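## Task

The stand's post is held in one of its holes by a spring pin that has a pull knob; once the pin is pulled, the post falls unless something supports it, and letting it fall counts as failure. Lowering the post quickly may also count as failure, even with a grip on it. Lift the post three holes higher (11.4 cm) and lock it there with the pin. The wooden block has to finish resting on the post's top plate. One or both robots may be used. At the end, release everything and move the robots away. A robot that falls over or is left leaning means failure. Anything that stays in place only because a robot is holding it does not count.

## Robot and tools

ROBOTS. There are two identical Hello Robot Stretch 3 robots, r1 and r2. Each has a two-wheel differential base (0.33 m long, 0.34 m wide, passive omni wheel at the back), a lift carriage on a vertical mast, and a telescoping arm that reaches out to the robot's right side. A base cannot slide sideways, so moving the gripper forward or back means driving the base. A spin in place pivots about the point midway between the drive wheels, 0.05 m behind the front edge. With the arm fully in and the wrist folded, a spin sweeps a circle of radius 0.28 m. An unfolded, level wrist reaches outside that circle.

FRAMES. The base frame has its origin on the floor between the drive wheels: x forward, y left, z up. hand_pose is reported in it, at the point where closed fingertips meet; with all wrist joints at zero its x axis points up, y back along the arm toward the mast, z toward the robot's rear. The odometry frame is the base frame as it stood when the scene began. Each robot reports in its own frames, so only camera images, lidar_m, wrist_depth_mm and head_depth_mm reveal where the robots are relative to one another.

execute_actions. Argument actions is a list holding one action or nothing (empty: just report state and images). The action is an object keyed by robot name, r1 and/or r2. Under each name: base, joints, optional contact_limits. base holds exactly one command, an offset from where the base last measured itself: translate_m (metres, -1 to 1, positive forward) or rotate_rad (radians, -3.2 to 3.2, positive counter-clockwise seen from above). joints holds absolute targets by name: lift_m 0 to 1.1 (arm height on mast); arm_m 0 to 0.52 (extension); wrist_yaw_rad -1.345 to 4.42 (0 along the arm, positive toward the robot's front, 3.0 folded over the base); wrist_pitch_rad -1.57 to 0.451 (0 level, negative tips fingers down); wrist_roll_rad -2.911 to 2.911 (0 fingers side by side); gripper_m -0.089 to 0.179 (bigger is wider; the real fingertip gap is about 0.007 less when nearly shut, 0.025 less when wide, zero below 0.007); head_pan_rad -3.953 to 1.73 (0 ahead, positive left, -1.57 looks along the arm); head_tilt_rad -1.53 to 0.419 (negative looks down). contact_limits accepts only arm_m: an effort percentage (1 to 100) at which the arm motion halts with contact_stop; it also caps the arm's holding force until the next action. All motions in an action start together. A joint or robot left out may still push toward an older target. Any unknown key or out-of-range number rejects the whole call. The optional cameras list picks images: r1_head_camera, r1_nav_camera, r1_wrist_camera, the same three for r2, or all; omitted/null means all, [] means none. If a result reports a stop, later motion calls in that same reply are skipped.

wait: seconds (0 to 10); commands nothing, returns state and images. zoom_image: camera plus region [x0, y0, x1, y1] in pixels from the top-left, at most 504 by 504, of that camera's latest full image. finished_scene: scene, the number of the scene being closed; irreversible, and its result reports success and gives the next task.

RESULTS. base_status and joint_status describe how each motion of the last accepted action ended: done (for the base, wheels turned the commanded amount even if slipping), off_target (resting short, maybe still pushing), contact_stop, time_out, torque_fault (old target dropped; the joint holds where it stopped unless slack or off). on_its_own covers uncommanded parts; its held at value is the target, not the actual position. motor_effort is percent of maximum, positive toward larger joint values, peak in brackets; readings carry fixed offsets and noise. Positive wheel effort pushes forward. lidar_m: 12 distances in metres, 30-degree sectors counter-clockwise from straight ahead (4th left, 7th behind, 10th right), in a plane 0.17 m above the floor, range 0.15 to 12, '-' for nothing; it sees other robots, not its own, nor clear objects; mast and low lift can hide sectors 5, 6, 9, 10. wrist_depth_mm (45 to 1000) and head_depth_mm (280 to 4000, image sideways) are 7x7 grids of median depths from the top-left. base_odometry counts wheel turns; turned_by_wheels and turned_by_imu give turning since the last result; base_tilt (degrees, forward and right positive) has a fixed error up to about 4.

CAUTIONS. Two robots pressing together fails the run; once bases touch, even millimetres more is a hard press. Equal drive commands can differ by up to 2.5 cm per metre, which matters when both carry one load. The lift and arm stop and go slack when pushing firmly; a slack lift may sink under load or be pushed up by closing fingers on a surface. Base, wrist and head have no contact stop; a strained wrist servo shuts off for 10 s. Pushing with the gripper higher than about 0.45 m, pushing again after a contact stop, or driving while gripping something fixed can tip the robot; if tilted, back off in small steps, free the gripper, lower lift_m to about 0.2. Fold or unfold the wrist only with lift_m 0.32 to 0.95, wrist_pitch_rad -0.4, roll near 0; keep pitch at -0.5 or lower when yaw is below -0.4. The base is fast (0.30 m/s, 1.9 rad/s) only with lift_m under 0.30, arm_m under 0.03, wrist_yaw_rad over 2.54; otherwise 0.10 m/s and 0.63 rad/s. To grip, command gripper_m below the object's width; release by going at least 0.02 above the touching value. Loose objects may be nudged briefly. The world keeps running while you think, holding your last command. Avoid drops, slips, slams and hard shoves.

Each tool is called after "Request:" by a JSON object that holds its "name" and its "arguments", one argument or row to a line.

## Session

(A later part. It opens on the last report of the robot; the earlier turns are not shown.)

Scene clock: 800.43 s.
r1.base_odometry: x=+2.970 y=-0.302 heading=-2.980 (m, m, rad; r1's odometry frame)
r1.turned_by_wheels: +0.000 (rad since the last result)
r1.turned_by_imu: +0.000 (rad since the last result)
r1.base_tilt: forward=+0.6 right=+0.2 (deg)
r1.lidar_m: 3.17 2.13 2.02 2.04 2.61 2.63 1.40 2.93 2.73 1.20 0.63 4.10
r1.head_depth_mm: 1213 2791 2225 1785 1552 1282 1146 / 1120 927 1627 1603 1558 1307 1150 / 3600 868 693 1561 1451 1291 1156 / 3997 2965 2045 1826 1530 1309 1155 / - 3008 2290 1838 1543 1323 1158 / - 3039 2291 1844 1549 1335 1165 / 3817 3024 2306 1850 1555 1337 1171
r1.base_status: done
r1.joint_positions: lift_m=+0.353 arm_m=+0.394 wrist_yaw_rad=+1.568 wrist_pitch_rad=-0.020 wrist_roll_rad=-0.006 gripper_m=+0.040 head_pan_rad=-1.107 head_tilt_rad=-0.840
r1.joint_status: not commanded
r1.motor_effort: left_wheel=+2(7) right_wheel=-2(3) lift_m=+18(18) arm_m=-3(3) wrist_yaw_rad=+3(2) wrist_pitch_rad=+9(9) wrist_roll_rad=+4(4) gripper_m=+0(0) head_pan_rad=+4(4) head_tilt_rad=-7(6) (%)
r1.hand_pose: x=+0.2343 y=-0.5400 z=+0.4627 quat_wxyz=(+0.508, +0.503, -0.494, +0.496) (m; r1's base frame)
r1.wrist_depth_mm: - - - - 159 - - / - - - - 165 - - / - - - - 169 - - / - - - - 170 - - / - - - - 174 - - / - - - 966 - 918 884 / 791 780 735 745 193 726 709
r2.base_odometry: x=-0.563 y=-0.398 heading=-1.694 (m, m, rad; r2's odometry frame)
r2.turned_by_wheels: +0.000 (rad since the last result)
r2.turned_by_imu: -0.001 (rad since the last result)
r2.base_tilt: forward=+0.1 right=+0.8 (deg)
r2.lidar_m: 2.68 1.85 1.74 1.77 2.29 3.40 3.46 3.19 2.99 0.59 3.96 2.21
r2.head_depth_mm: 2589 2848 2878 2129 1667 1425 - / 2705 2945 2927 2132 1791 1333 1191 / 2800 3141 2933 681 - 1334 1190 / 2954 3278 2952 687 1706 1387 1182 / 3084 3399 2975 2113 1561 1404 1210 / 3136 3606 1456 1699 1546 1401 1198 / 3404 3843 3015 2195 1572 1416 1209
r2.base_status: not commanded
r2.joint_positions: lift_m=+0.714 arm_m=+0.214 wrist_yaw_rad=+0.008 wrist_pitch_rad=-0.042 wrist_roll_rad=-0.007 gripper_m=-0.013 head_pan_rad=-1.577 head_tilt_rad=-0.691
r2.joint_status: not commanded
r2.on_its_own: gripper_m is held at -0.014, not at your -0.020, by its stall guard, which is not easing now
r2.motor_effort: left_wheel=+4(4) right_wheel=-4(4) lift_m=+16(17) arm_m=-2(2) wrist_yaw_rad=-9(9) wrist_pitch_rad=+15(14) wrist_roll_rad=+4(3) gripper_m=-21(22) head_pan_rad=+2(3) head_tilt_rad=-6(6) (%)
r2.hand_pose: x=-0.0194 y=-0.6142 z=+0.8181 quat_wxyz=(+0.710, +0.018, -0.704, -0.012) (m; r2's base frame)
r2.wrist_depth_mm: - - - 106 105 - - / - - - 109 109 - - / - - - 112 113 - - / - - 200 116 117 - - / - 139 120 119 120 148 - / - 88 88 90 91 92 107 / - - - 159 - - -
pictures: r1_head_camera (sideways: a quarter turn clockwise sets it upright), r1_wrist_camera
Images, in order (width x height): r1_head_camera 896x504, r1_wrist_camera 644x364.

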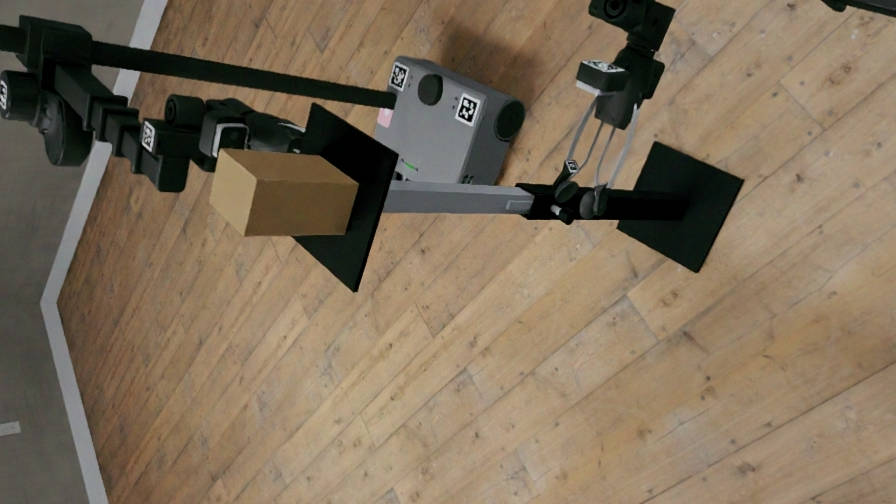

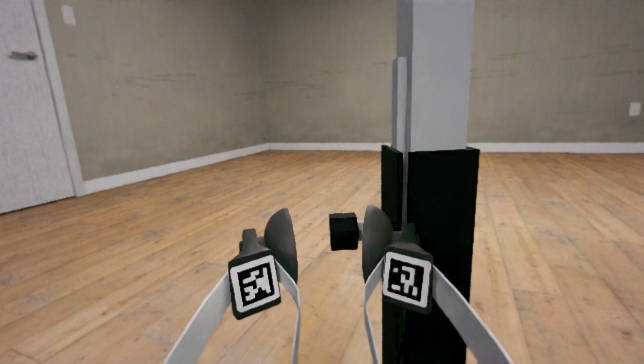

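Request:
{"name": "execute_actions", "arguments": {
  "actions": [
    {"r1": {"base": {"translate_m": 0.007}}}
  ],
  "cameras": ["r1_wrist_camera", "r1_head_camera"]
}}

Request:
{"name": "zoom_image", "arguments": {
  "camera": "r1_wrist_camera",
  "region": [220, 120, 460, 320]
}}

Request:
{"name": "zoom_image", "arguments": {
  "camera": "r1_head_camera",
  "region": [480, 130, 680, 280]
}}

Scene clock: 811.40 s.
r1.base_odometry: x=+2.963 y=-0.303 heading=-2.980 (m, m, rad; r1's odometry frame)
r1.turned_by_wheels: +0.000 (rad since the last result)
r1.turned_by_imu: -0.001 (rad since the last result)
r1.base_tilt: forward=+0.6 right=+0.2 (deg)
r1.lidar_m: 3.17 2.13 2.01 2.04 2.60 2.63 1.40 2.94 2.74 1.20 0.63 4.09
r1.head_depth_mm: 1235 2773 2216 1797 1547 1279 1147 / 1116 855 1505 1596 1560 1308 1150 / 3619 890 694 1543 1425 1289 1153 / 3958 2947 2044 1825 1536 1312 1157 / - 2986 2283 1838 1532 1326 1163 / - 3063 2292 1849 1547 1327 1164 / 3809 3049 2312 1854 1558 1336 1166
r1.base_status: done
r1.joint_positions: lift_m=+0.353 arm_m=+0.394 wrist_yaw_rad=+1.568 wrist_pitch_rad=-0.020 wrist_roll_rad=-0.006 gripper_m=+0.040 head_pan_rad=-1.107 head_tilt_rad=-0.840
r1.joint_status: not commanded
r1.motor_effort: left_wheel=-3(5) right_wheel=+5(7) lift_m=+18(18) arm_m=-3(3) wrist_yaw_rad=+3(3) wrist_pitch_rad=+8(8) wrist_roll_rad=+4(4) gripper_m=+0(0) head_pan_rad=+4(4) head_tilt_rad=-6(6) (%)
r1.hand_pose: x=+0.2343 y=-0.5400 z=+0.4627 quat_wxyz=(+0.508, +0.503, -0.494, +0.496) (m; r1's base frame)
r1.wrist_depth_mm: - - - - 154 - - / - - - - 159 - - / - - - - 163 - - / - - - - 163 - - / - - - - 168 - - / - - - 946 - 905 912 / 780 772 751 741 185 727 704
r2.base_odometry: x=-0.563 y=-0.398 heading=-1.694 (m, m, rad; r2's odometry frame)
r2.turned_by_wheels: +0.000 (rad since the last result)
r2.turned_by_imu: -0.001 (rad since the last result)
r2.base_tilt: forward=-0.1 right=+0.7 (deg)
r2.lidar_m: 2.69 1.85 1.73 1.77 2.29 3.39 3.46 3.19 2.99 0.59 3.94 2.21
r2.head_depth_mm: 2564 2800 2883 2114 1678 1426 - / 2667 2980 2919 2125 1799 1331 1185 / 2776 3100 2921 685 - 1339 1182 / 2986 3254 2903 686 1696 1386 1184 / 3074 3435 2985 2056 1556 1406 1193 / 3130 3600 1452 1699 1536 1409 1201 / 3406 3901 3035 2193 1577 1421 1206
r2.base_status: not commanded
r2.joint_positions: lift_m=+0.714 arm_m=+0.214 wrist_yaw_rad=+0.008 wrist_pitch_rad=-0.042 wrist_roll_rad=-0.007 gripper_m=-0.013 head_pan_rad=-1.577 head_tilt_rad=-0.691
r2.joint_status: not commanded
r2.on_its_own: gripper_m is held at -0.014, not at your -0.020, by its stall guard, which is not easing now
r2.motor_effort: left_wheel=+4(4) right_wheel=-4(4) lift_m=+17(16) arm_m=-1(2) wrist_yaw_rad=-8(8) wrist_pitch_rad=+15(15) wrist_roll_rad=+3(3) gripper_m=-21(21) head_pan_rad=+3(2) head_tilt_rad=-5(5) (%)
r2.hand_pose: x=-0.0194 y=-0.6142 z=+0.8181 quat_wxyz=(+0.710, +0.018, -0.704, -0.012) (m; r2's base frame)
r2.wrist_depth_mm: - - - 105 105 - - / - - - 109 109 - - / - - - 113 113 - - / - - 200 116 117 - - / - 139 120 119 120 148 - / - 88 89 90 91 92 107 / - - - 159 - - -
pictures: r1_head_camera (sideways: a quarter turn clockwise sets it upright), r1_wrist_camera
Images, in order (width x height): r1_head_camera 896x504, r1_wrist_camera 644x364.

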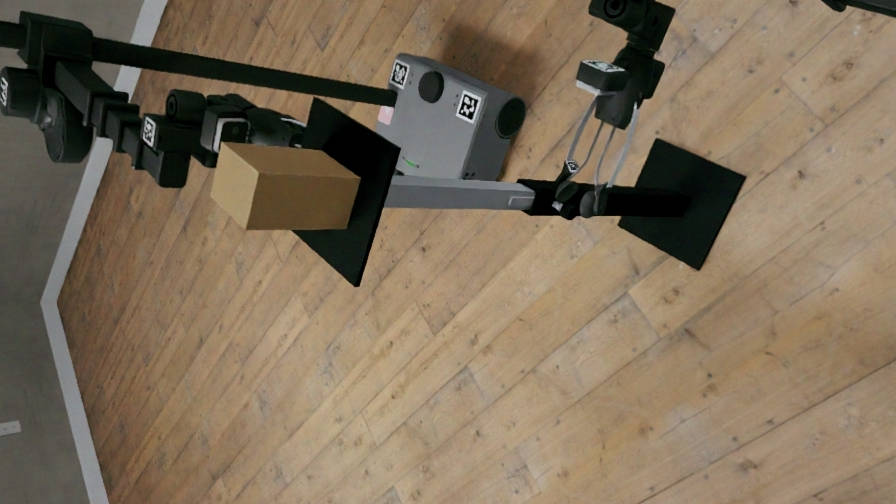

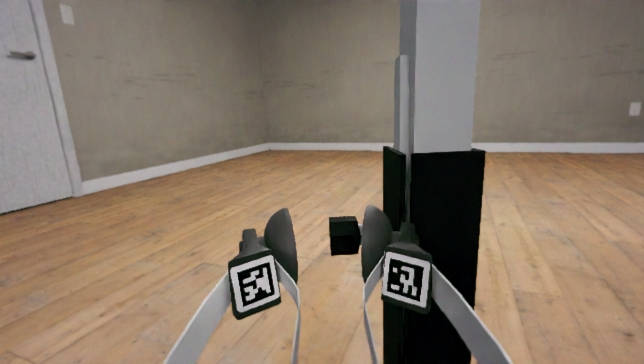

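Region (220, 120, 460, 320) of r1_wrist_camera's 644x364 image, scaled by 2.100.

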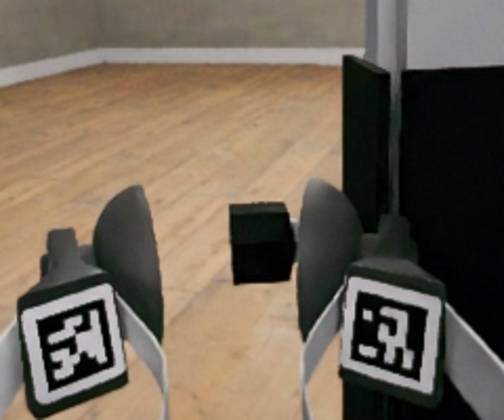

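Region (480, 130, 680, 280) of r1_head_camera's 896x504 image, scaled by 2.520, with more detail than that image has; it fills the top 378 rows of this view, and the rest is white.

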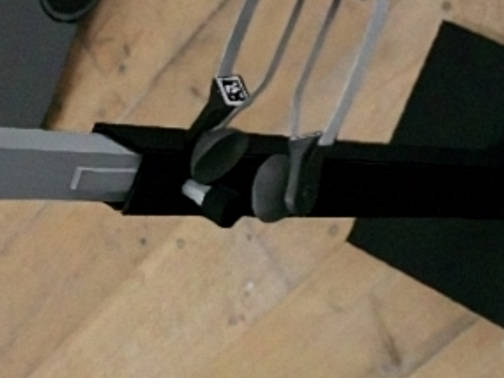

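Request:
{"name": "execute_actions", "arguments": {
  "actions": [
    {"r2": {"joints": {"lift_m": 0.740}}}
  ],
  "cameras": []
}}

Request:
{"name": "execute_actions", "arguments": {
  "actions": [
    {"r1": {"joints": {"gripper_m": -0.02}}}
  ],
  "cameras": ["r1_wrist_camera", "r1_head_camera"]
}}

Request:
{"name": "zoom_image", "arguments": {
  "camera": "r1_wrist_camera",
  "region": [220, 120, 460, 320]
}}

Request:
{"name": "zoom_image", "arguments": {
  "camera": "r1_head_camera",
  "region": [480, 130, 680, 280]
}}

Scene clock: 825.07 s.
r1.base_odometry: x=+2.963 y=-0.303 heading=-2.980 (m, m, rad; r1's odometry frame)
r1.turned_by_wheels: +0.000 (rad since the last result)
r1.turned_by_imu: +0.000 (rad since the last result)
r1.base_tilt: forward=+0.6 right=+0.2 (deg)
r1.lidar_m: 3.17 2.12 2.01 2.04 2.60 2.63 1.40 2.94 2.74 1.20 0.63 4.09
r1.head_depth_mm: 1197 2765 2226 1801 1552 1280 1150 / 1105 838 1547 1601 1559 1307 1150 / 3588 846 690 1546 1427 1286 1155 / 3993 2973 2055 1828 1535 1307 1156 / - 2991 2274 1846 1537 1317 1161 / - 3008 2281 1841 1543 1332 1158 / 3829 3027 2309 1863 1549 1335 1168
r1.base_status: not commanded
r1.joint_positions: lift_m=+0.353 arm_m=+0.394 wrist_yaw_rad=+1.568 wrist_pitch_rad=-0.020 wrist_roll_rad=-0.006 gripper_m=+0.040 head_pan_rad=-1.107 head_tilt_rad=-0.840
r1.joint_status: not commanded
r1.motor_effort: left_wheel=-2(2) right_wheel=+5(5) lift_m=+18(18) arm_m=-3(3) wrist_yaw_rad=+3(2) wrist_pitch_rad=+8(9) wrist_roll_rad=+4(4) gripper_m=+0(0) head_pan_rad=+4(4) head_tilt_rad=-7(6) (%)
r1.hand_pose: x=+0.2343 y=-0.5400 z=+0.4627 quat_wxyz=(+0.508, +0.503, -0.494, +0.496) (m; r1's base frame)
r1.wrist_depth_mm: - - - - 155 - - / - - - - 157 - - / - - - - 163 - - / - - - - 163 - - / - - - - 167 - - / - - - 967 - 940 887 / 780 777 735 734 185 699 684
r2.base_odometry: x=-0.563 y=-0.398 heading=-1.694 (m, m, rad; r2's odometry frame)
r2.turned_by_wheels: +0.000 (rad since the last result)
r2.turned_by_imu: -0.001 (rad since the last result)
r2.base_tilt: forward=+0.1 right=+0.8 (deg)
r2.lidar_m: 2.69 1.84 1.73 1.76 2.28 3.38 3.47 3.20 2.99 0.59 3.95 2.21
r2.head_depth_mm: 2533 2809 2883 2126 1729 - - / 2633 2951 2872 2132 - 1358 1194 / 2834 3147 2944 680 - 1348 1192 / 2930 3281 2973 682 1672 1377 1184 / 3092 3475 2912 2099 1554 1409 1196 / 3142 3600 1457 1688 1536 1406 1200 / 3413 3829 2995 2157 1578 1416 1212
r2.base_status: not commanded
r2.joint_positions: lift_m=+0.739 arm_m=+0.214 wrist_yaw_rad=+0.008 wrist_pitch_rad=-0.122 wrist_roll_rad=-0.007 gripper_m=-0.013 head_pan_rad=-1.577 head_tilt_rad=-0.691
r2.joint_status: all done
r2.on_its_own: gripper_m is held at -0.014, not at your -0.020, by its stall guard, which is not easing now; wrist_pitch_rad is at rest, and its effort (+42) is outside its rest range (-20 to +32)
r2.motor_effort: left_wheel=+4(4) right_wheel=-4(4) lift_m=+34(34) arm_m=-2(3) wrist_yaw_rad=-9(9) wrist_pitch_rad=+42(43) wrist_roll_rad=+3(4) gripper_m=-22(21) head_pan_rad=+2(2) head_tilt_rad=-5(6) (%)
r2.hand_pose: x=-0.0194 y=-0.6106 z=+0.8230 quat_wxyz=(+0.709, +0.046, -0.703, -0.040) (m; r2's base frame)
r2.wrist_depth_mm: - - - 100 99 - - / - - - 104 104 - - / - - - 108 109 - - / - - 189 114 115 - - / - 925 126 119 121 151 - / - 99 100 101 102 103 - / - 993 86 86 86 84 86
pictures: none
No camera images: the call's "cameras" was empty. Leave "cameras" out to get every camera's image.

Scene clock: 826.17 s.
r1.base_odometry: x=+2.963 y=-0.303 heading=-2.980 (m, m, rad; r1's odometry frame)
r1.turned_by_wheels: +0.000 (rad since the last result)
r1.turned_by_imu: +0.000 (rad since the last result)
r1.base_tilt: forward=+0.6 right=+0.3 (deg)
r1.lidar_m: 3.16 2.12 2.01 2.04 2.60 2.63 1.41 2.94 2.73 1.20 0.63 4.10
r1.head_depth_mm: 1197 2788 2221 1796 1552 1280 1142 / 1106 840 1556 1598 1553 1300 1147 / 3567 849 691 1559 1431 1284 1156 / 3968 2988 2056 1839 1534 1313 1158 / - 3004 2260 1839 1537 1328 1163 / 3993 3016 2302 1838 1552 1326 1165 / 3875 3066 2303 1862 1545 1334 1168
r1.base_status: not commanded
r1.joint_positions: lift_m=+0.353 arm_m=+0.394 wrist_yaw_rad=+1.550 wrist_pitch_rad=-0.021 wrist_roll_rad=-0.006 gripper_m=-0.019 head_pan_rad=-1.107 head_tilt_rad=-0.840
r1.joint_status: all done
r1.on_its_own: wrist_yaw_rad is at rest, and its effort (+26) is outside its rest range (-12 to +12)
r1.motor_effort: left_wheel=-1(4) right_wheel=+1(5) lift_m=+18(18) arm_m=-3(3) wrist_yaw_rad=+26(27) wrist_pitch_rad=+9(9) wrist_roll_rad=+4(4) gripper_m=-13(86) head_pan_rad=+3(4) head_tilt_rad=-6(6) (%)
r1.hand_pose: x=+0.2343 y=-0.5445 z=+0.4626 quat_wxyz=(+0.512, +0.499, -0.498, +0.491) (m; r1's base frame)
r1.wrist_depth_mm: - - - - 153 - - / - - - - 160 - - / - - - - 164 - - / - - - - 166 - - / - - - - 171 - - / - - - - 176 913 923 / 790 765 748 753 186 711 698
r2.base_odometry: x=-0.563 y=-0.398 heading=-1.694 (m, m, rad; r2's odometry frame)
r2.turned_by_wheels: +0.000 (rad since the last result)
r2.turned_by_imu: +0.000 (rad since the last result)
r2.base_tilt: forward=+0.0 right=+0.8 (deg)
r2.lidar_m: 2.69 1.84 1.73 1.76 2.28 3.38 3.46 3.20 2.98 0.59 3.97 2.21
r2.head_depth_mm: 2590 2831 2866 2128 1732 - - / 2664 2968 2893 2124 - 1362 1182 / 2796 3153 2935 681 - 1355 1183 / 2958 3297 2908 683 1674 1367 1185 / 3101 3520 2935 2079 1571 1410 1206 / 3118 3559 1453 1686 1536 1413 1197 / 3409 3827 2984 2178 1580 1423 1210
r2.base_status: not commanded
r2.joint_positions: lift_m=+0.739 arm_m=+0.214 wrist_yaw_rad=+0.008 wrist_pitch_rad=-0.122 wrist_roll_rad=-0.007 gripper_m=-0.013 head_pan_rad=-1.577 head_tilt_rad=-0.691
r2.joint_status: not commanded
r2.on_its_own: gripper_m is held at -0.014, not at your -0.020, by its stall guard, which is not easing now; wrist_pitch_rad is at rest, and its effort (+42) is outside its rest range (-20 to +32)
r2.motor_effort: left_wheel=+4(4) right_wheel=-4(4) lift_m=+34(34) arm_m=-2(2) wrist_yaw_rad=-9(9) wrist_pitch_rad=+42(43) wrist_roll_rad=+3(4) gripper_m=-22(21) head_pan_rad=+2(2) head_tilt_rad=-6(6) (%)
r2.hand_pose: x=-0.0194 y=-0.6106 z=+0.8230 quat_wxyz=(+0.709, +0.046, -0.703, -0.040) (m; r2's base frame)
r2.wrist_depth_mm: - - - 99 99 - - / - - - 104 104 - - / - - - 109 110 - - / - - 189 114 116 - - / - 880 126 119 122 151 - / - 99 99 100 102 103 - / - 969 86 87 86 84 86
pictures: r1_head_camera (sideways: a quarter turn clockwise sets it upright), r1_wrist_camera
Images, in order (width x height): r1_head_camera 896x504, r1_wrist_camera 644x364.

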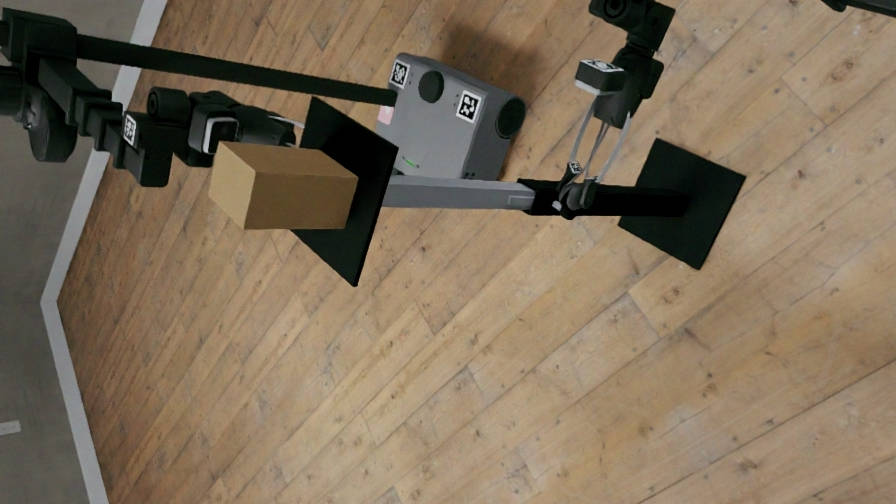

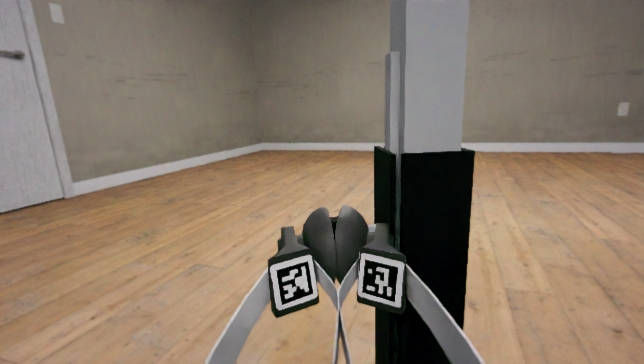

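Region (220, 120, 460, 320) of r1_wrist_camera's 644x364 image, scaled by 2.100.

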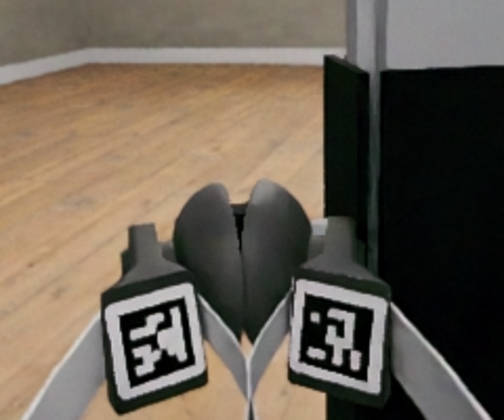

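Region (480, 130, 680, 280) of r1_head_camera's 896x504 image, scaled by 2.520, with more detail than that image has; it fills the top 378 rows of this view, and the rest is white.

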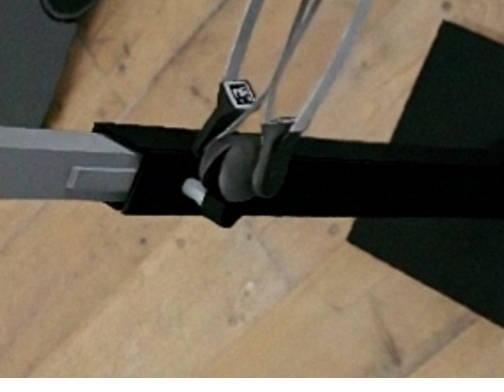

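Request:
{"name": "execute_actions", "arguments": {
  "actions": [
    {"r1": {"joints": {"arm_m": 0.384}}}
  ],
  "cameras": ["r1_wrist_camera", "r1_head_camera"]
}}

Request:
{"name": "zoom_image", "arguments": {
  "camera": "r1_wrist_camera",
  "region": [220, 120, 460, 320]
}}

Request:
{"name": "zoom_image", "arguments": {
  "camera": "r1_head_camera",
  "region": [480, 130, 680, 280]
}}

Scene clock: 833.53 s.
r1.base_odometry: x=+2.963 y=-0.303 heading=-2.980 (m, m, rad; r1's odometry frame)
r1.turned_by_wheels: +0.000 (rad since the last result)
r1.turned_by_imu: +0.000 (rad since the last result)
r1.base_tilt: forward=+0.6 right=+0.4 (deg)
r1.lidar_m: 3.17 2.12 2.01 2.04 2.61 2.63 1.40 2.94 2.73 1.21 0.63 4.10
r1.head_depth_mm: 1199 2762 2238 1760 1544 1278 1146 / 1102 841 1557 1600 1564 1308 1149 / 3599 849 691 1546 1304 1288 1152 / 3988 2978 2053 1827 1530 1310 1156 / - 3004 2289 1830 1535 1321 1159 / 3995 2997 2296 1846 1553 1331 1163 / 3784 3041 2319 1860 1563 1333 1168
r1.base_status: not commanded
r1.joint_positions: lift_m=+0.353 arm_m=+0.385 wrist_yaw_rad=+1.527 wrist_pitch_rad=-0.021 wrist_roll_rad=-0.006 gripper_m=-0.019 head_pan_rad=-1.107 head_tilt_rad=-0.840
r1.joint_status: all done
r1.on_its_own: wrist_yaw_rad is at rest, and its effort (+54) is outside its rest range (-12 to +12)
r1.motor_effort: left_wheel=-1(0) right_wheel=+1(1) lift_m=+18(18) arm_m=-7(8) wrist_yaw_rad=+54(55) wrist_pitch_rad=+9(9) wrist_roll_rad=+4(4) gripper_m=-14(14) head_pan_rad=+4(4) head_tilt_rad=-5(6) (%)
r1.hand_pose: x=+0.2341 y=-0.5407 z=+0.4626 quat_wxyz=(+0.518, +0.493, -0.504, +0.485) (m; r1's base frame)
r1.wrist_depth_mm: - - - - 155 - - / - - - - 160 - - / - - - - 166 - - / - - - - 166 - - / - - - - 173 - - / - - - - 178 923 907 / 781 775 761 724 197 695 682
r2.base_odometry: x=-0.563 y=-0.398 heading=-1.694 (m, m, rad; r2's odometry frame)
r2.turned_by_wheels: +0.000 (rad since the last result)
r2.turned_by_imu: -0.001 (rad since the last result)
r2.base_tilt: forward=+0.1 right=+0.8 (deg)
r2.lidar_m: 2.69 1.84 1.73 1.77 2.28 3.37 3.45 3.21 2.98 0.59 3.96 2.22
r2.head_depth_mm: 2548 2805 2872 2115 1737 - - / 2646 3000 2901 2147 - 1368 1187 / 2818 3185 2898 680 - 1360 1182 / 2929 3218 2948 685 1686 1374 1192 / 3073 3482 2977 2082 1560 1413 1202 / 3097 3647 1455 1708 1521 1413 1206 / 3467 3843 2984 2185 1621 1416 1203
r2.base_status: not commanded
r2.joint_positions: lift_m=+0.739 arm_m=+0.214 wrist_yaw_rad=+0.008 wrist_pitch_rad=-0.122 wrist_roll_rad=-0.007 gripper_m=-0.013 head_pan_rad=-1.577 head_tilt_rad=-0.691
r2.joint_status: not commanded
r2.on_its_own: gripper_m is held at -0.014, not at your -0.020, by its stall guard, which is not easing now; wrist_pitch_rad is at rest, and its effort (+42) is outside its rest range (-20 to +32)
r2.motor_effort: left_wheel=+4(4) right_wheel=-4(4) lift_m=+34(34) arm_m=-2(2) wrist_yaw_rad=-8(9) wrist_pitch_rad=+42(42) wrist_roll_rad=+3(4) gripper_m=-22(21) head_pan_rad=+2(3) head_tilt_rad=-6(6) (%)
r2.hand_pose: x=-0.0194 y=-0.6106 z=+0.8230 quat_wxyz=(+0.709, +0.046, -0.703, -0.040) (m; r2's base frame)
r2.wrist_depth_mm: - - - 99 99 - - / - - - 104 104 - - / - - - 109 110 - - / - - 189 114 115 - - / - 899 126 119 122 152 - / - 99 99 100 101 103 - / 452 976 86 87 86 84 85
pictures: r1_head_camera (sideways: a quarter turn clockwise sets it upright), r1_wrist_camera
Images, in order (width x height): r1_head_camera 896x504, r1_wrist_camera 644x364.

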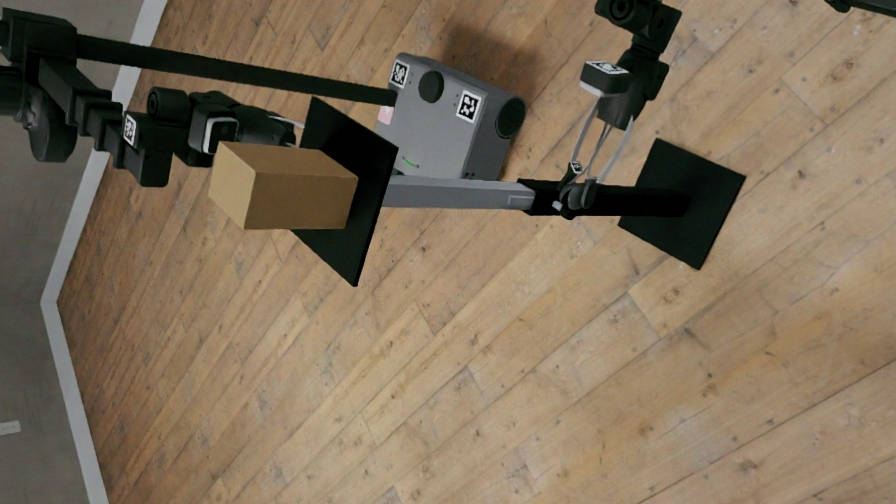

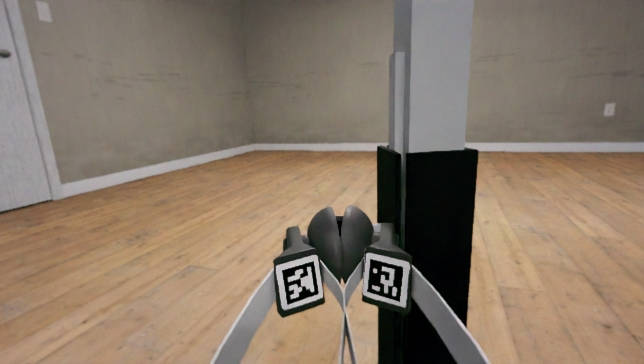

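Region (220, 120, 460, 320) of r1_wrist_camera's 644x364 image, scaled by 2.100.

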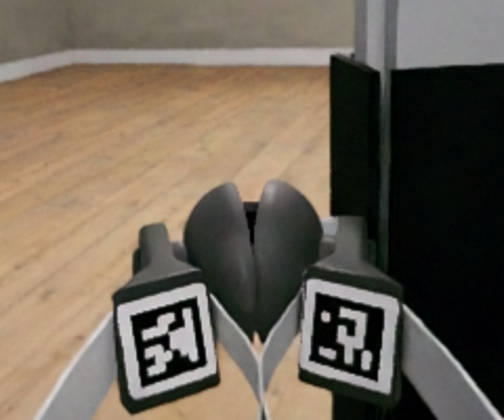

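Region (480, 130, 680, 280) of r1_head_camera's 896x504 image, scaled by 2.520, with more detail than that image has; it fills the top 378 rows of this view, and the rest is white.

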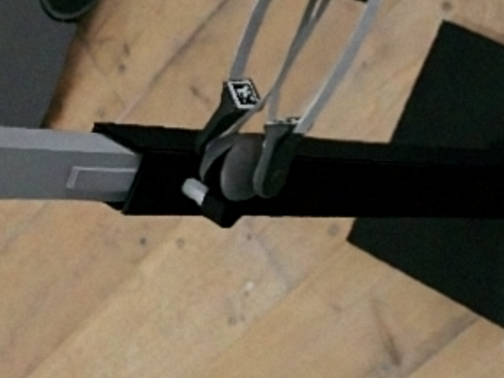

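Request:
{"name": "execute_actions", "arguments": {
  "actions": []
}}

Scene clock: 863.83 s.
r1.base_odometry: x=+2.963 y=-0.303 heading=-2.980 (m, m, rad; r1's odometry frame)
r1.turned_by_wheels: +0.000 (rad since the last result)
r1.turned_by_imu: +0.000 (rad since the last result)
r1.base_tilt: forward=+0.5 right=+0.3 (deg)
r1.lidar_m: 3.19 2.12 2.01 2.05 2.61 2.63 1.40 2.93 2.73 1.20 0.63 4.10
r1.head_depth_mm: 1201 2759 2223 1800 1541 1280 1151 / 1105 840 1551 1595 1552 1307 1151 / 3604 851 689 1541 1303 1283 1155 / 3991 2985 2044 1829 1532 1306 1160 / - 3009 2277 1838 1537 1328 1159 / - 3025 2293 1847 1550 1331 1165 / 3852 3070 2307 1854 1548 1331 1166
r1.base_status: not commanded
r1.joint_positions: lift_m=+0.353 arm_m=+0.384 wrist_yaw_rad=+1.506 wrist_pitch_rad=-0.021 wrist_roll_rad=-0.006 gripper_m=-0.019 head_pan_rad=-1.107 head_tilt_rad=-0.840
r1.joint_status: all done
r1.on_its_own: wrist_yaw_rad is held at +1.510, not at your +1.570, by its stall guard, which is not easing now
r1.motor_effort: left_wheel=+0(0) right_wheel=+2(1) lift_m=+18(18) arm_m=-3(8) wrist_yaw_rad=+5(55) wrist_pitch_rad=+9(9) wrist_roll_rad=+4(4) gripper_m=-11(14) head_pan_rad=+3(4) head_tilt_rad=-6(6) (%)
r1.hand_pose: x=+0.2338 y=-0.5458 z=+0.4626 quat_wxyz=(+0.523, +0.488, -0.509, +0.480) (m; r1's base frame)
r1.wrist_depth_mm: - - - - 155 - - / - - - - 162 - - / - - - - 167 - - / - - - - 167 - - / - - - - 173 - - / - - - - 179 905 862 / 777 773 735 736 187 704 695
r2.base_odometry: x=-0.563 y=-0.398 heading=-1.694 (m, m, rad; r2's odometry frame)
r2.turned_by_wheels: +0.000 (rad since the last result)
r2.turned_by_imu: -0.001 (rad since the last result)
r2.base_tilt: forward=+0.0 right=+0.8 (deg)
r2.lidar_m: 2.70 1.85 1.73 1.76 2.28 3.39 3.44 3.21 2.98 0.59 3.96 2.21
r2.head_depth_mm: 2552 2824 2879 2123 1742 - - / 2687 2994 2907 2131 - 1355 1188 / 2810 3116 2927 681 - 1345 1186 / 2931 3329 2956 684 1678 1367 1185 / 3066 3429 2996 2102 1571 1414 1201 / 3111 3616 1441 1691 1519 1410 1197 / 3428 3862 2990 2198 1616 1417 1203
r2.base_status: not commanded
r2.joint_positions: lift_m=+0.739 arm_m=+0.214 wrist_yaw_rad=+0.008 wrist_pitch_rad=-0.122 wrist_roll_rad=-0.007 gripper_m=-0.013 head_pan_rad=-1.577 head_tilt_rad=-0.691
r2.joint_status: not commanded
r2.on_its_own: gripper_m is held at -0.014, not at your -0.020, by its stall guard, which is not easing now; wrist_pitch_rad is at rest, and its effort (+42) is outside its rest range (-20 to +32)
r2.motor_effort: left_wheel=+4(4) right_wheel=-4(4) lift_m=+34(34) arm_m=-2(2) wrist_yaw_rad=-8(9) wrist_pitch_rad=+42(42) wrist_roll_rad=+3(4) gripper_m=-21(21) head_pan_rad=+2(3) head_tilt_rad=-6(6) (%)
r2.hand_pose: x=-0.0194 y=-0.6106 z=+0.8230 quat_wxyz=(+0.709, +0.046, -0.703, -0.040) (m; r2's base frame)
r2.wrist_depth_mm: - - - 99 99 - - / - - - 104 104 - - / - - - 109 110 - - / - - 189 114 115 - - / - 886 126 119 122 152 - / - 99 100 101 102 103 - / 453 978 86 87 86 84 85
pictures: r1_head_camera (sideways: a quarter turn clockwise sets it upright), r1_nav_camera (sideways: a quarter turn counterclockwise sets it upright), r1_wrist_camera, r2_head_camera (sideways: a quarter turn clockwise sets it upright), r2_nav_camera (sideways: a quarter turn counterclockwise sets it upright), r2_wrist_camera
Images, in order (width x height): r1_head_camera 896x504, r1_nav_camera 672x504, r1_wrist_camera 644x364, r2_head_camera 896x504, r2_nav_camera 672x504, r2_wrist_camera 644x364.

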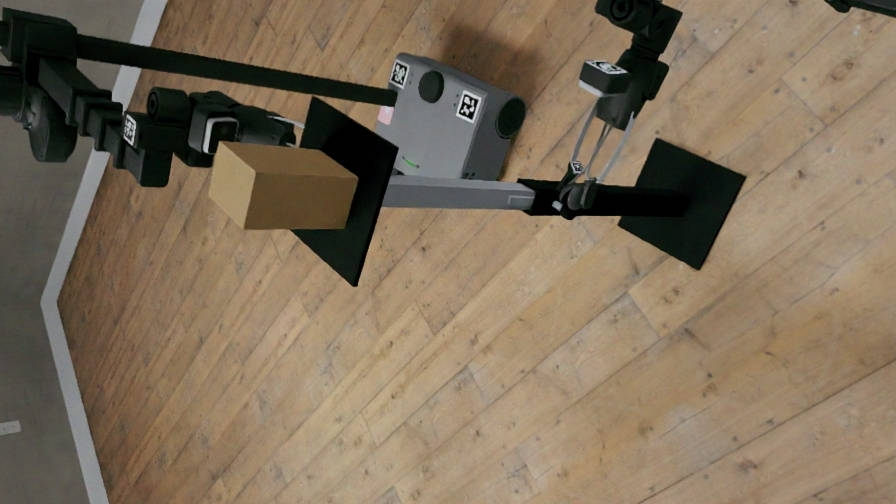

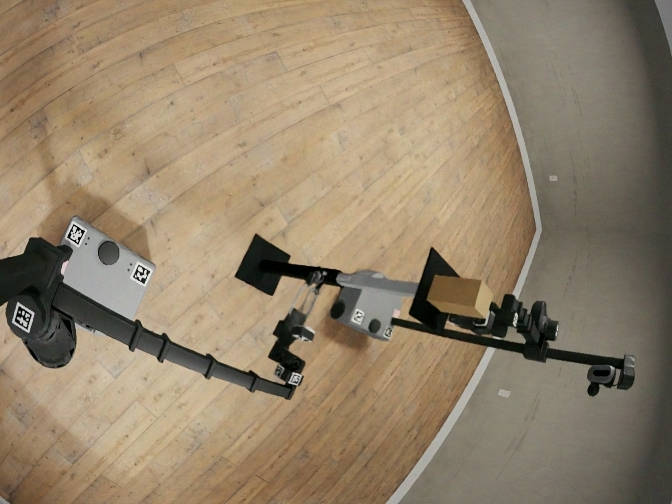

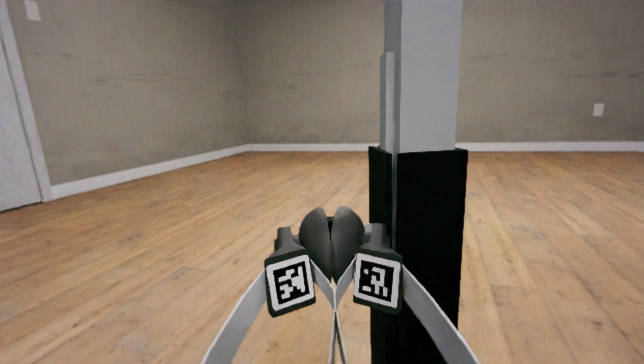

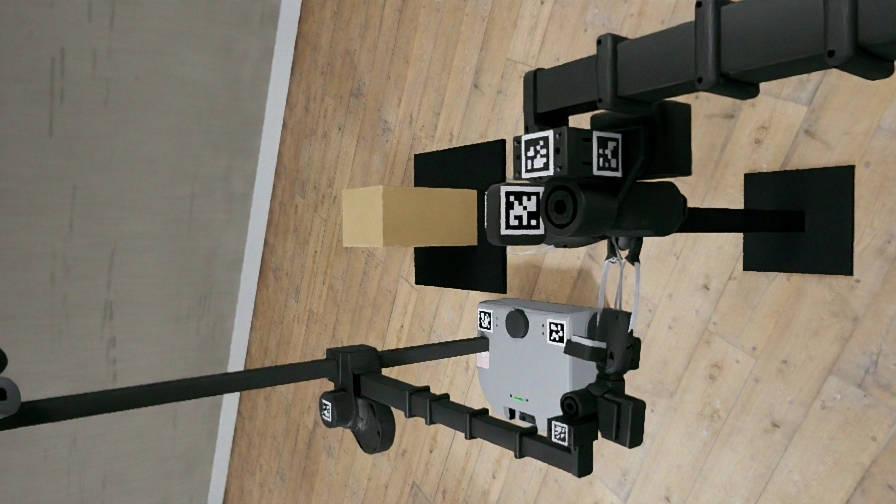

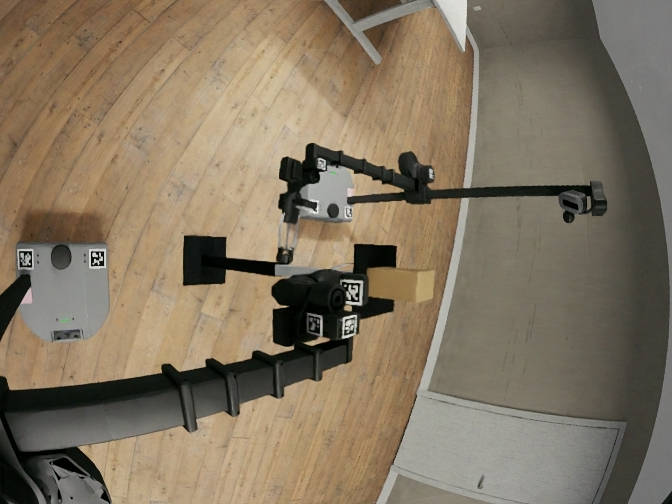

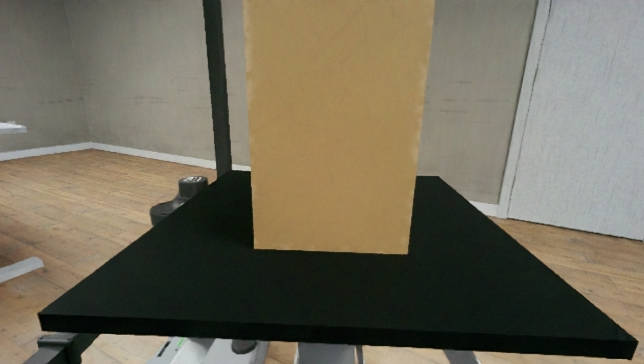

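Request:
{"name": "execute_actions", "arguments": {
  "actions": [
    {"r2": {"joints": {"lift_m": 0.730}}, "r1": {"joints": {"gripper_m": 0.06, "arm_m": 0.384}}}
  ],
  "cameras": ["r1_wrist_camera"]
}}

Request:
{"name": "execute_actions", "arguments": {
  "actions": [
    {"r2": {"joints": {"lift_m": 0.714}}}
  ],
  "cameras": ["r1_wrist_camera", "r1_head_camera"]
}}

Scene clock: 877.73 s.
r1.base_odometry: x=+2.963 y=-0.303 heading=-2.979 (m, m, rad; r1's odometry frame)
r1.turned_by_wheels: +0.000 (rad since the last result)
r1.turned_by_imu: +0.000 (rad since the last result)
r1.base_tilt: forward=+0.6 right=+0.2 (deg)
r1.lidar_m: 3.18 2.12 2.01 2.04 2.61 2.63 1.40 2.94 2.73 1.20 0.63 4.11
r1.head_depth_mm: 1179 2776 2225 1796 1551 1281 1145 / 1119 845 1582 1605 1560 1307 1153 / 3613 871 693 1561 1427 1288 1152 / 3988 2956 2056 1833 1530 1310 1157 / - 2997 2259 1832 1542 1323 1158 / 3990 3036 2280 1846 1544 1327 1166 / 3847 3040 2297 1849 1556 1339 1165
r1.base_status: not commanded
r1.joint_positions: lift_m=+0.353 arm_m=+0.384 wrist_yaw_rad=+1.527 wrist_pitch_rad=-0.021 wrist_roll_rad=-0.006 gripper_m=+0.060 head_pan_rad=-1.107 head_tilt_rad=-0.840
r1.joint_status: all done
r1.on_its_own: wrist_yaw_rad is held at +1.510, not at your +1.570, by its stall guard, which is not easing now; wrist_yaw_rad is at rest, and its effort (-21) is outside its rest range (-12 to +12)
r1.motor_effort: left_wheel=+1(1) right_wheel=+0(2) lift_m=+18(18) arm_m=-1(3) wrist_yaw_rad=-21(21) wrist_pitch_rad=+9(9) wrist_roll_rad=+4(4) gripper_m=+4(81) head_pan_rad=+4(4) head_tilt_rad=-6(5) (%)
r1.hand_pose: x=+0.2341 y=-0.5404 z=+0.4625 quat_wxyz=(+0.518, +0.493, -0.504, +0.485) (m; r1's base frame)
r1.wrist_depth_mm: - - - - 155 - - / - - - - 160 - - / - - - - 166 - - / - - - - 165 - - / - - - - 171 - - / - - - 945 - 898 894 / 779 780 754 727 188 713 704
r2.base_odometry: x=-0.563 y=-0.398 heading=-1.694 (m, m, rad; r2's odometry frame)
r2.turned_by_wheels: +0.000 (rad since the last result)
r2.turned_by_imu: -0.001 (rad since the last result)
r2.base_tilt: forward=+0.0 right=+0.8 (deg)
r2.lidar_m: 2.68 1.85 1.73 1.77 2.28 3.38 3.46 3.20 2.98 0.59 3.95 2.21
r2.head_depth_mm: 2575 2847 2870 2118 1740 - - / 2651 3008 2878 2133 - 1351 1198 / 2767 3111 2917 682 - 1335 1185 / 2977 3286 2928 686 1705 1369 1188 / 3029 3513 2931 2081 1561 1411 1205 / 3108 3551 1450 1706 1534 1421 1202 / 3441 3838 2971 2173 1616 1423 1211
r2.base_status: not commanded
r2.joint_positions: lift_m=+0.730 arm_m=+0.214 wrist_yaw_rad=+0.008 wrist_pitch_rad=-0.097 wrist_roll_rad=-0.007 gripper_m=-0.013 head_pan_rad=-1.577 head_tilt_rad=-0.691
r2.joint_status: all done
r2.on_its_own: gripper_m is held at -0.014, not at your -0.020, by its stall guard, which is not easing now; wrist_pitch_rad is at rest, and its effort (+34) is outside its rest range (-20 to +32)
r2.motor_effort: left_wheel=+4(4) right_wheel=-4(4) lift_m=+21(29) arm_m=-2(2) wrist_yaw_rad=-8(8) wrist_pitch_rad=+34(42) wrist_roll_rad=+3(3) gripper_m=-21(22) head_pan_rad=+2(2) head_tilt_rad=-6(5) (%)
r2.hand_pose: x=-0.0194 y=-0.6119 z=+0.8198 quat_wxyz=(+0.709, +0.038, -0.703, -0.032) (m; r2's base frame)
r2.wrist_depth_mm: - - - 101 101 - - / - - - 105 106 - - / - - - 110 111 - - / - - 191 115 116 - - / - 912 123 119 120 151 - / - 95 96 97 98 99 - / - - 498 84 84 85 82
pictures: r1_wrist_camera
Images, in order (width x height): r1_wrist_camera 644x364.

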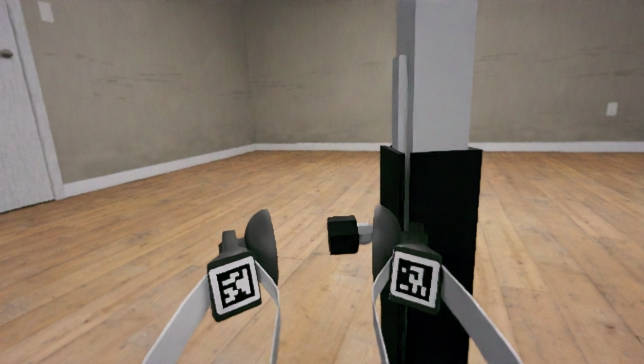

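Scene clock: 878.60 s.
r1.base_odometry: x=+2.963 y=-0.303 heading=-2.979 (m, m, rad; r1's odometry frame)
r1.turned_by_wheels: +0.000 (rad since the last result)
r1.turned_by_imu: +0.000 (rad since the last result)
r1.base_tilt: forward=+0.6 right=+0.2 (deg)
r1.lidar_m: 3.17 2.13 2.01 2.04 2.61 2.63 1.41 2.93 2.74 1.20 0.63 4.10
r1.head_depth_mm: 1221 2771 2230 1807 1538 1278 1147 / 1118 855 1502 1601 1554 1308 1151 / 3619 890 694 1537 1427 1288 1150 / 3974 2980 2048 1817 1534 1309 1155 / - 2993 2267 1836 1542 1325 1163 / - 3028 2289 1852 1551 1328 1164 / 3828 3068 2321 1850 1549 1332 1168
r1.base_status: not commanded
r1.joint_positions: lift_m=+0.353 arm_m=+0.384 wrist_yaw_rad=+1.527 wrist_pitch_rad=-0.021 wrist_roll_rad=-0.006 gripper_m=+0.060 head_pan_rad=-1.107 head_tilt_rad=-0.840
r1.joint_status: not commanded
r1.on_its_own: wrist_yaw_rad is held at +1.510, not at your +1.570, by its stall guard, which is not easing now; wrist_yaw_rad is at rest, and its effort (-21) is outside its rest range (-12 to +12)
r1.motor_effort: left_wheel=+2(1) right_wheel=-1(1) lift_m=+19(18) arm_m=-1(1) wrist_yaw_rad=-21(22) wrist_pitch_rad=+9(8) wrist_roll_rad=+4(4) gripper_m=+4(4) head_pan_rad=+3(4) head_tilt_rad=-6(6) (%)
r1.hand_pose: x=+0.2341 y=-0.5404 z=+0.4625 quat_wxyz=(+0.518, +0.493, -0.504, +0.485) (m; r1's base frame)
r1.wrist_depth_mm: - - - - 154 - - / - - - - 160 - - / - - - - 166 - - / - - - - 165 - - / - - - - 171 - - / - - - 954 - 868 884 / 782 768 742 729 187 710 713
r2.base_odometry: x=-0.563 y=-0.398 heading=-1.694 (m, m, rad; r2's odometry frame)
r2.turned_by_wheels: +0.000 (rad since the last result)
r2.turned_by_imu: +0.000 (rad since the last result)
r2.base_tilt: forward=+0.0 right=+0.7 (deg)
r2.lidar_m: 2.69 1.85 1.74 1.77 2.28 3.39 3.45 3.21 2.98 0.59 3.96 2.21
r2.head_depth_mm: 2585 2840 2863 2128 1687 1427 - / 2685 2956 2922 2139 1791 1330 1187 / 2801 3088 2930 684 - 1331 1185 / 2940 3276 2924 687 1687 1380 1176 / 3094 3490 2963 2115 1581 1408 1200 / 3112 3581 1452 1712 1525 1411 1200 / 3410 3837 2997 2177 1620 1422 1212
r2.base_status: not commanded
r2.joint_positions: lift_m=+0.714 arm_m=+0.214 wrist_yaw_rad=+0.008 wrist_pitch_rad=-0.042 wrist_roll_rad=-0.007 gripper_m=-0.013 head_pan_rad=-1.577 head_tilt_rad=-0.691
r2.joint_status: all done
r2.on_its_own: gripper_m is held at -0.014, not at your -0.020, by its stall guard, which is not easing now
r2.motor_effort: left_wheel=+4(4) right_wheel=-4(4) lift_m=+17(23) arm_m=-1(2) wrist_yaw_rad=-9(9) wrist_pitch_rad=+15(34) wrist_roll_rad=+4(3) gripper_m=-21(21) head_pan_rad=+2(2) head_tilt_rad=-6(6) (%)
r2.hand_pose: x=-0.0194 y=-0.6141 z=+0.8181 quat_wxyz=(+0.710, +0.018, -0.704, -0.012) (m; r2's base frame)
r2.wrist_depth_mm: - - - 105 106 - - / - - - 109 109 - - / - - - 112 113 - - / - - 199 116 117 - - / - 139 121 119 120 148 - / - 88 89 90 91 92 107 / - - - 159 - - -
pictures: r1_head_camera (sideways: a quarter turn clockwise sets it upright), r1_wrist_camera
Images, in order (width x height): r1_head_camera 896x504, r1_wrist_camera 644x364.

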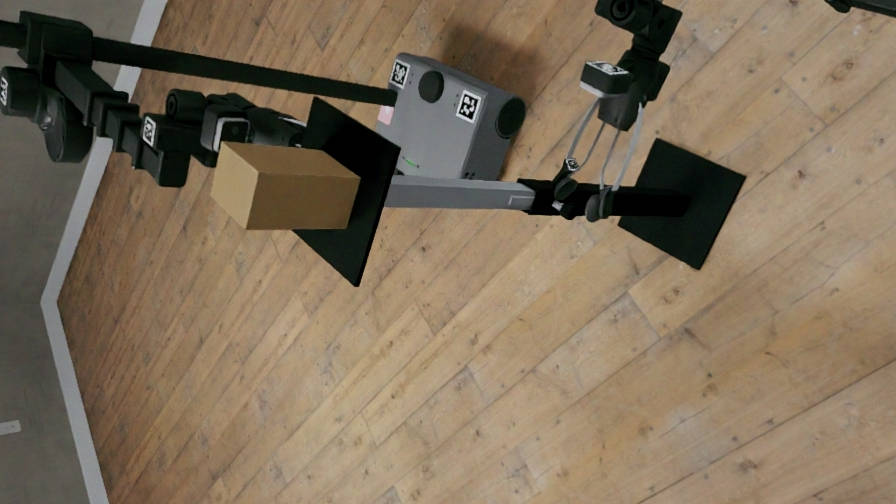

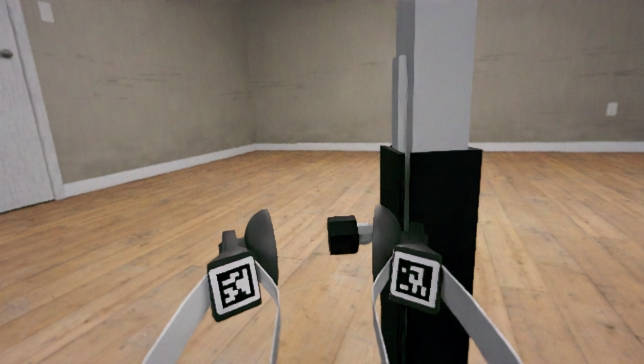

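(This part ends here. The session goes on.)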